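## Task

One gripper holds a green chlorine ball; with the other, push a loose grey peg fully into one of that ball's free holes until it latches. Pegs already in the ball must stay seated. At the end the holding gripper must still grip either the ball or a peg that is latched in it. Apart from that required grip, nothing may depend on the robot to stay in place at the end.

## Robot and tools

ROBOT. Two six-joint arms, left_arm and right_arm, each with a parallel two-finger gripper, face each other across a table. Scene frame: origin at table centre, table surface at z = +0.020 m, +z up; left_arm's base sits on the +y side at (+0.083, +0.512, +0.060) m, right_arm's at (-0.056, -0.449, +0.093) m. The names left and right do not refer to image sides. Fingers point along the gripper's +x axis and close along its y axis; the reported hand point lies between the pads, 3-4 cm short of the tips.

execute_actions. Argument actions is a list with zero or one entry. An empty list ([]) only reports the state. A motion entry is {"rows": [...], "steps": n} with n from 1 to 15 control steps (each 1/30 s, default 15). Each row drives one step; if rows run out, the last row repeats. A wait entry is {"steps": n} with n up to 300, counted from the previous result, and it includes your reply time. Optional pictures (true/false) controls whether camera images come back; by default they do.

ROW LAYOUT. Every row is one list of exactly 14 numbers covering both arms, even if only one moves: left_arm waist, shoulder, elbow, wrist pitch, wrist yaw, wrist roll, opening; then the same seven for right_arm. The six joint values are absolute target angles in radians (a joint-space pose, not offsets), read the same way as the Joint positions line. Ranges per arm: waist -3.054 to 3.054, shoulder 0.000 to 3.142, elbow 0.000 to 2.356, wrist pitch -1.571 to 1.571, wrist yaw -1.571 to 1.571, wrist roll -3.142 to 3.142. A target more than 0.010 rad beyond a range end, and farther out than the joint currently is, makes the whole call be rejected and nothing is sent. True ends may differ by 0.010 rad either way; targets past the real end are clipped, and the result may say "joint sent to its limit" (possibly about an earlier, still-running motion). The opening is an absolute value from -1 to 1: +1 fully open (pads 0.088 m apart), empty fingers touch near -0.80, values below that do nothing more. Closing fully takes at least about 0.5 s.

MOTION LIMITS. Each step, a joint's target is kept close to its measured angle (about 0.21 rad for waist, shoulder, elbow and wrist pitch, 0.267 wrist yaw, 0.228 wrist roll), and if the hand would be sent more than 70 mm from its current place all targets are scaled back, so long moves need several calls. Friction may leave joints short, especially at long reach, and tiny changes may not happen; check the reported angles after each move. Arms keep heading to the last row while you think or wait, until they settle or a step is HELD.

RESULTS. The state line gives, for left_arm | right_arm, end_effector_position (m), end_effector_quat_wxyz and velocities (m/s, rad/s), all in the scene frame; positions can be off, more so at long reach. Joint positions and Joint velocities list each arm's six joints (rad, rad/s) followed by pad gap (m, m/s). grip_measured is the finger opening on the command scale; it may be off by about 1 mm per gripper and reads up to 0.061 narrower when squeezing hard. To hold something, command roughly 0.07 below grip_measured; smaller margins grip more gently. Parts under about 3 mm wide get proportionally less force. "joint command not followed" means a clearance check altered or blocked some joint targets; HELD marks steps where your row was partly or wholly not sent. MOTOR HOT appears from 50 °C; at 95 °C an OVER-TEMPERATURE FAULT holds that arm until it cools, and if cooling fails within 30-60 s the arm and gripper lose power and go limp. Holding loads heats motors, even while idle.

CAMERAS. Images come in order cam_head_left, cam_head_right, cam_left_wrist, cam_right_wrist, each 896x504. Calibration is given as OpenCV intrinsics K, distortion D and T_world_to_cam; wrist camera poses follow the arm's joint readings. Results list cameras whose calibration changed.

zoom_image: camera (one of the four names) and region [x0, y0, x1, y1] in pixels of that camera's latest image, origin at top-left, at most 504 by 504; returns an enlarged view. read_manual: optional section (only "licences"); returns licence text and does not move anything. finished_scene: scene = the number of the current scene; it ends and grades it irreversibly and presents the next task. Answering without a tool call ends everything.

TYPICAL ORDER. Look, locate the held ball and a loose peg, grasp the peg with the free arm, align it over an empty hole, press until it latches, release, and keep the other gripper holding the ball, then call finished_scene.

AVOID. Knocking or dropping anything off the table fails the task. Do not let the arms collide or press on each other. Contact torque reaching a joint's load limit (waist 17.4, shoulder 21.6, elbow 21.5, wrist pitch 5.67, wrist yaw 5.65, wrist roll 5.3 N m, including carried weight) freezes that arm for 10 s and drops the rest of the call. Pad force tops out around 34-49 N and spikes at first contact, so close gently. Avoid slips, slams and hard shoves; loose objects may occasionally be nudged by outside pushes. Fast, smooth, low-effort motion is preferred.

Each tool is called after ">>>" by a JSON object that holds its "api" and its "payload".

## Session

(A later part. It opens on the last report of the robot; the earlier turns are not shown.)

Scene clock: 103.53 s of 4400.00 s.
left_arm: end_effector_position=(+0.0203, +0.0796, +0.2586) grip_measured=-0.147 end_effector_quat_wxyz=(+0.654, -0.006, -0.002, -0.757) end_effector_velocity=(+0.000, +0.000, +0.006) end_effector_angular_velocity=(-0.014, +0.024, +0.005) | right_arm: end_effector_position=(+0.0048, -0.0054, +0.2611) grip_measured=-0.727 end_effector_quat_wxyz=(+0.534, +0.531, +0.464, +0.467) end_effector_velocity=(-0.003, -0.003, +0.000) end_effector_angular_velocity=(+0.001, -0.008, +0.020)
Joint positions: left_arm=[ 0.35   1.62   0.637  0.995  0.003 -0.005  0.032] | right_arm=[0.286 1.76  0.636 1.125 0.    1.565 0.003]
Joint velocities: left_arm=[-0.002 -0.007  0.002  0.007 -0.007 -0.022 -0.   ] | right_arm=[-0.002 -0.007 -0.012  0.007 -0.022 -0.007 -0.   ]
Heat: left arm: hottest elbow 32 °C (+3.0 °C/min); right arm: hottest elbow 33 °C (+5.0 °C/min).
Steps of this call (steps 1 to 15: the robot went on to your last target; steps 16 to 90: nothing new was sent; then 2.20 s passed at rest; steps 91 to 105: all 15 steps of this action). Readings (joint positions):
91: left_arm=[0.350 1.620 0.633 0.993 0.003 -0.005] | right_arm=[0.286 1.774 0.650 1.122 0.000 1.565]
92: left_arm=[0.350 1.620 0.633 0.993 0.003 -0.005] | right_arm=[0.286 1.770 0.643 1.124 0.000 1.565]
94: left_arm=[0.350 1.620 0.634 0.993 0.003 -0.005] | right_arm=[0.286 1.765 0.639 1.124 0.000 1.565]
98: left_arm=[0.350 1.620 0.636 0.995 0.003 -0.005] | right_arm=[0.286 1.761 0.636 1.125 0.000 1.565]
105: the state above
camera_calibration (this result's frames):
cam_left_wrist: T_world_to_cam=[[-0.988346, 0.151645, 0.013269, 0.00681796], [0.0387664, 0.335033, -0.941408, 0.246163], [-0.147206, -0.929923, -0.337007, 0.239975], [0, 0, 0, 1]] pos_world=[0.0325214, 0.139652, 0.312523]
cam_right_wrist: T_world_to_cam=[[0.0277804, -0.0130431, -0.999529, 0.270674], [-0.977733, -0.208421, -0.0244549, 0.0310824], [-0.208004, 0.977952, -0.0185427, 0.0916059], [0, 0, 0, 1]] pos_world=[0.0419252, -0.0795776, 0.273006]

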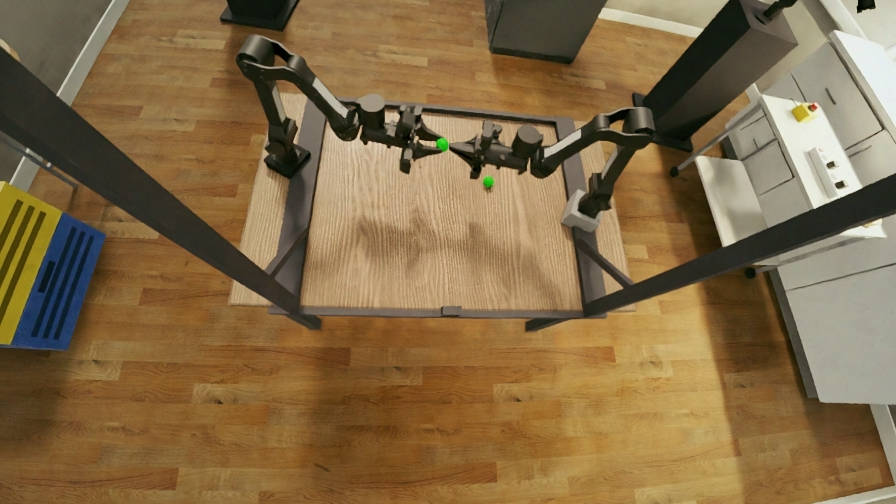

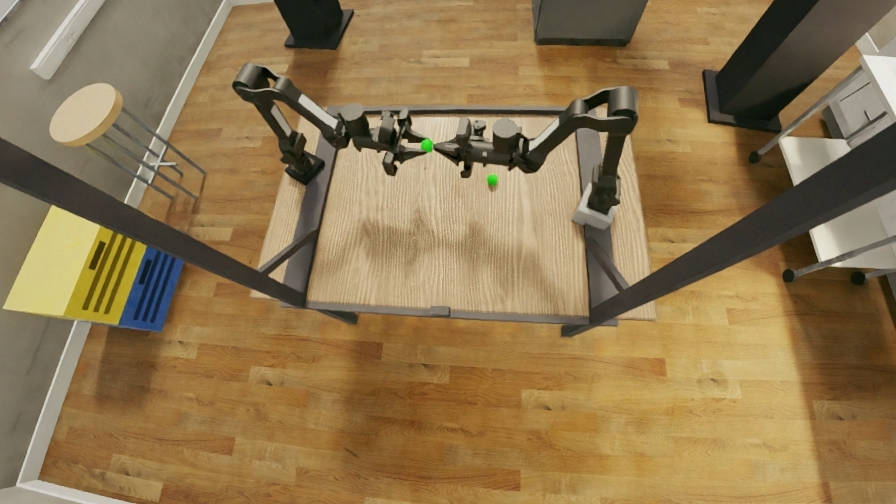

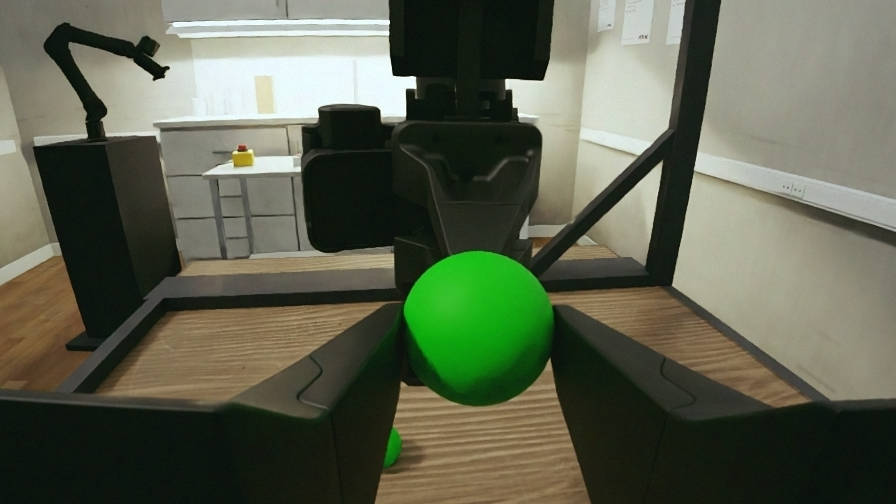

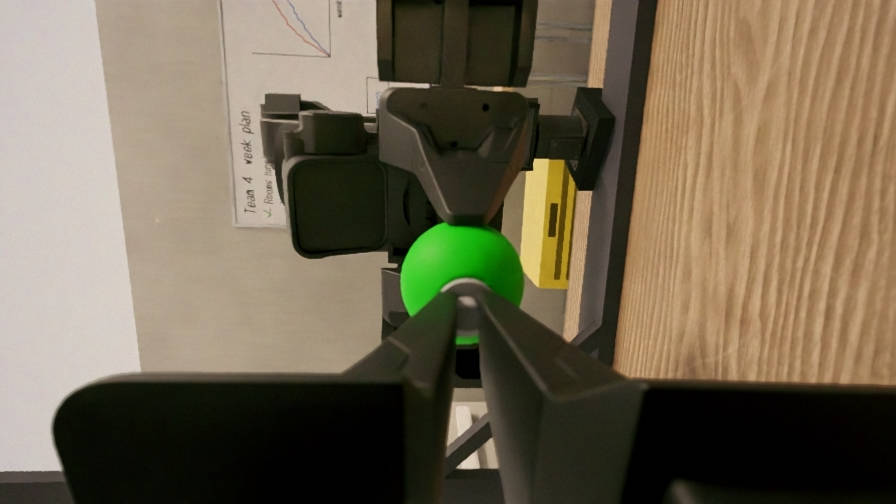

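Holds. Release.

>>> {"api": "execute_actions", "payload": {"actions": [{"rows":[[0.352,1.621,0.636,0.994,0,0,-0.22,0.289,1.76,0.636,1.128,0,1.571,-0.4],[0.352,1.621,0.636,0.994,0,0,-0.22,0.289,1.76,0.636,1.128,0,1.571,-0.4],[0.352,1.621,0.636,0.994,0,0,-0.22,0.289,1.76,0.636,1.128,0,1.571,-0.4],[0.352,1.621,0.636,0.994,0,0,-0.22,0.289,1.76,0.636,1.128,0,1.571,-0.4],[0.352,1.621,0.636,0.994,0,0,-0.22,0.289,1.76,0.636,1.128,0,1.571,-0.4],[0.352,1.621,0.636,0.994,0,0,-0.22,0.289,1.672,0.525,1.15,0,1.571,-0.4]]}]}}

>>> {"api": "zoom_image", "payload": {"camera": "cam_right_wrist", "region": [340, 160, 600, 360]}}

>>> {"api": "zoom_image", "payload": {"camera": "cam_head_left", "region": [420, 130, 470, 160]}}

Scene clock: 110.67 s of 4400.00 s.
left_arm: end_effector_position=(+0.0203, +0.0795, +0.2587) grip_measured=-0.147 end_effector_quat_wxyz=(+0.654, -0.006, -0.002, -0.756) end_effector_velocity=(+0.002, +0.000, +0.002) end_effector_angular_velocity=(-0.008, -0.006, +0.020) | right_arm: end_effector_position=(+0.0013, -0.0299, +0.2582) grip_measured=-0.405 end_effector_quat_wxyz=(+0.535, +0.530, +0.465, +0.465) end_effector_velocity=(-0.001, -0.005, -0.002) end_effector_angular_velocity=(-0.003, -0.007, +0.005)
Joint positions: left_arm=[ 0.35   1.62   0.637  0.995  0.002 -0.005  0.032] | right_arm=[0.287 1.686 0.534 1.146 0.    1.565 0.019]
Joint velocities: left_arm=[-0.002 -0.002 -0.002  0.007 -0.022  0.007 -0.   ] | right_arm=[-0.002 -0.012 -0.022  0.007 -0.007 -0.007  0.   ]
Heat: left arm: hottest elbow 32 °C (+3.1 °C/min); right arm: hottest elbow 32 °C (+4.1 °C/min).
Steps of this call (steps 1 to 15: the robot went on to your last target; steps 16 to 90: nothing new was sent; then 3.63 s passed at rest; steps 91 to 105: all 15 steps of this action). Readings (joint positions):
91: left_arm=[0.350 1.620 0.637 0.995 0.003 -0.005] | right_arm=[0.286 1.760 0.636 1.125 0.000 1.565]
92: left_arm=[0.350 1.620 0.637 0.995 0.002 -0.005] | right_arm=[0.287 1.760 0.636 1.126 0.000 1.565]
94: left_arm=[0.350 1.620 0.637 0.995 0.002 -0.005] | right_arm=[0.287 1.760 0.636 1.126 0.000 1.565]
98: left_arm=[0.350 1.620 0.637 0.995 0.002 -0.005] | right_arm=[0.287 1.712 0.567 1.139 0.000 1.565]
105: the state above
camera_calibration (this result's frames):
cam_left_wrist: T_world_to_cam=[[-0.988403, 0.151273, 0.0132697, 0.00690445], [0.0385836, 0.334693, -0.941537, 0.246394], [-0.146871, -0.930106, -0.336648, 0.239882], [0, 0, 0, 1]] pos_world=[0.0325493, 0.139605, 0.312654]
cam_right_wrist: T_world_to_cam=[[0.0268644, -0.0198335, -0.999442, 0.267321], [-0.977675, -0.208953, -0.0221327, 0.0218575], [-0.208397, 0.977725, -0.0250041, 0.116501], [0, 0, 0, 1]] pos_world=[0.0384666, -0.104037, 0.270569]

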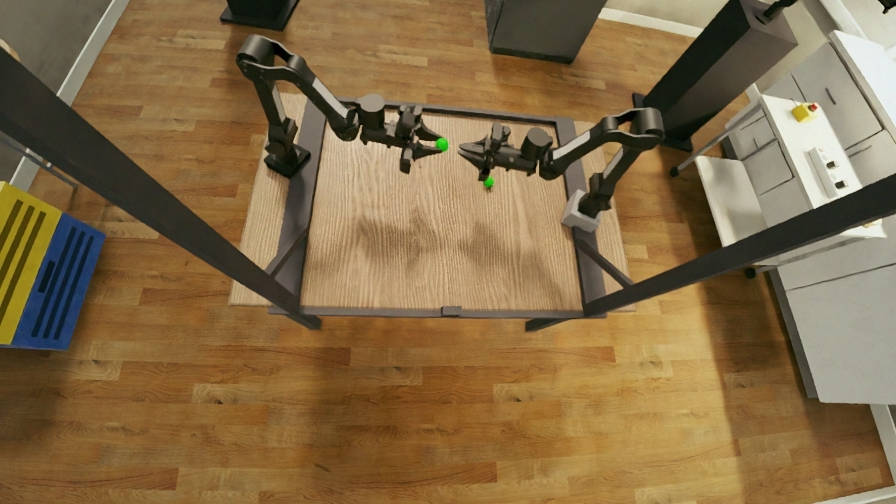

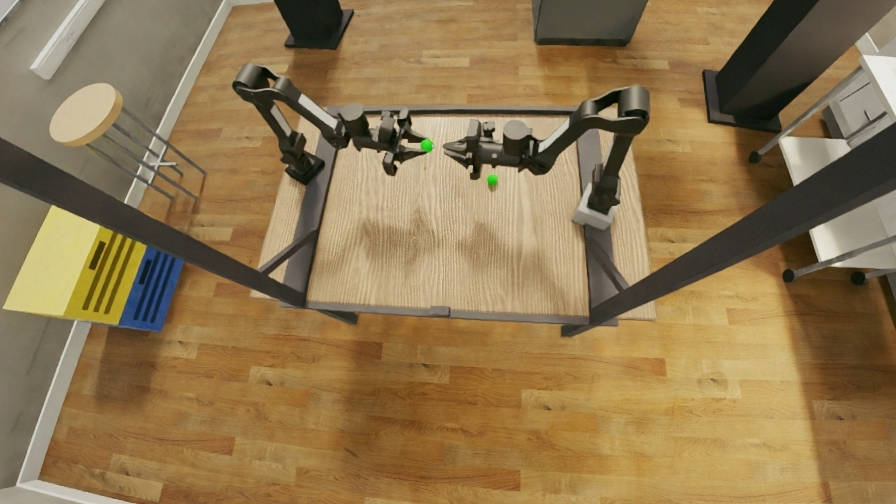

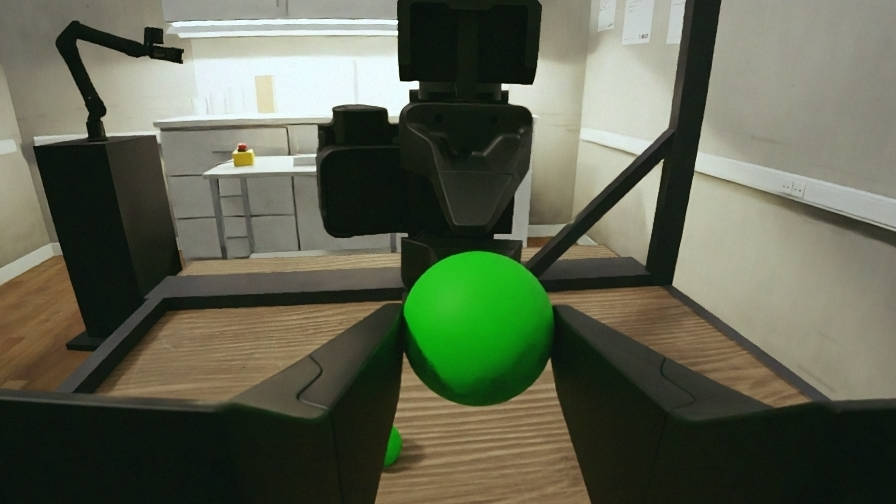

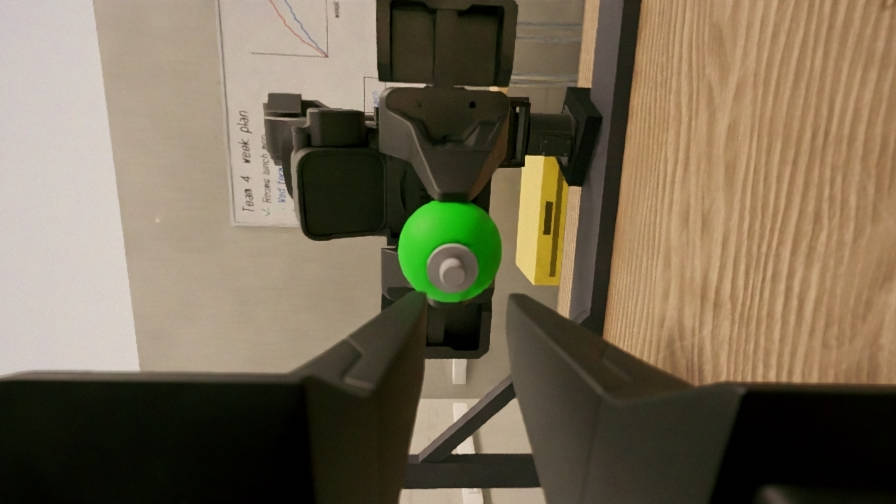

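Region (340, 160, 600, 360) of cam_right_wrist's 896x504 image, scaled by 1.938, with more detail than that image has; it fills the top 388 rows of this view, and the rest is white.

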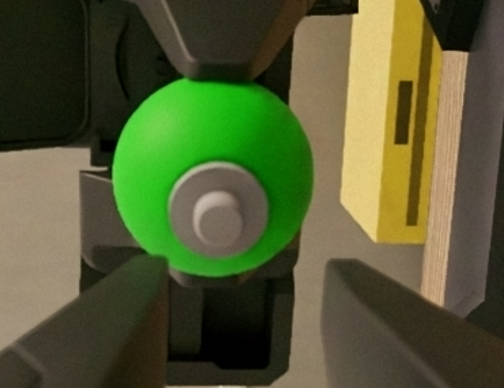

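Region (420, 130, 470, 160) of cam_head_left's 896x504 image, scaled by 10.080, with more detail than that image has; it fills the top 302 rows of this view, and the rest is white.

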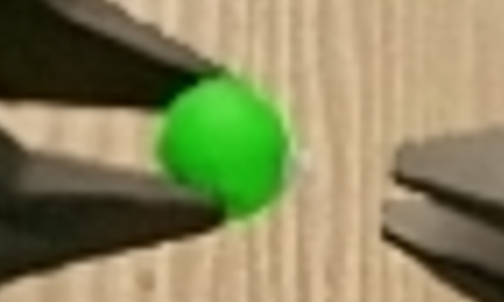

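>>> {"api": "finished_scene", "payload": {"scene": 1}}

The scene is finished: the task was done.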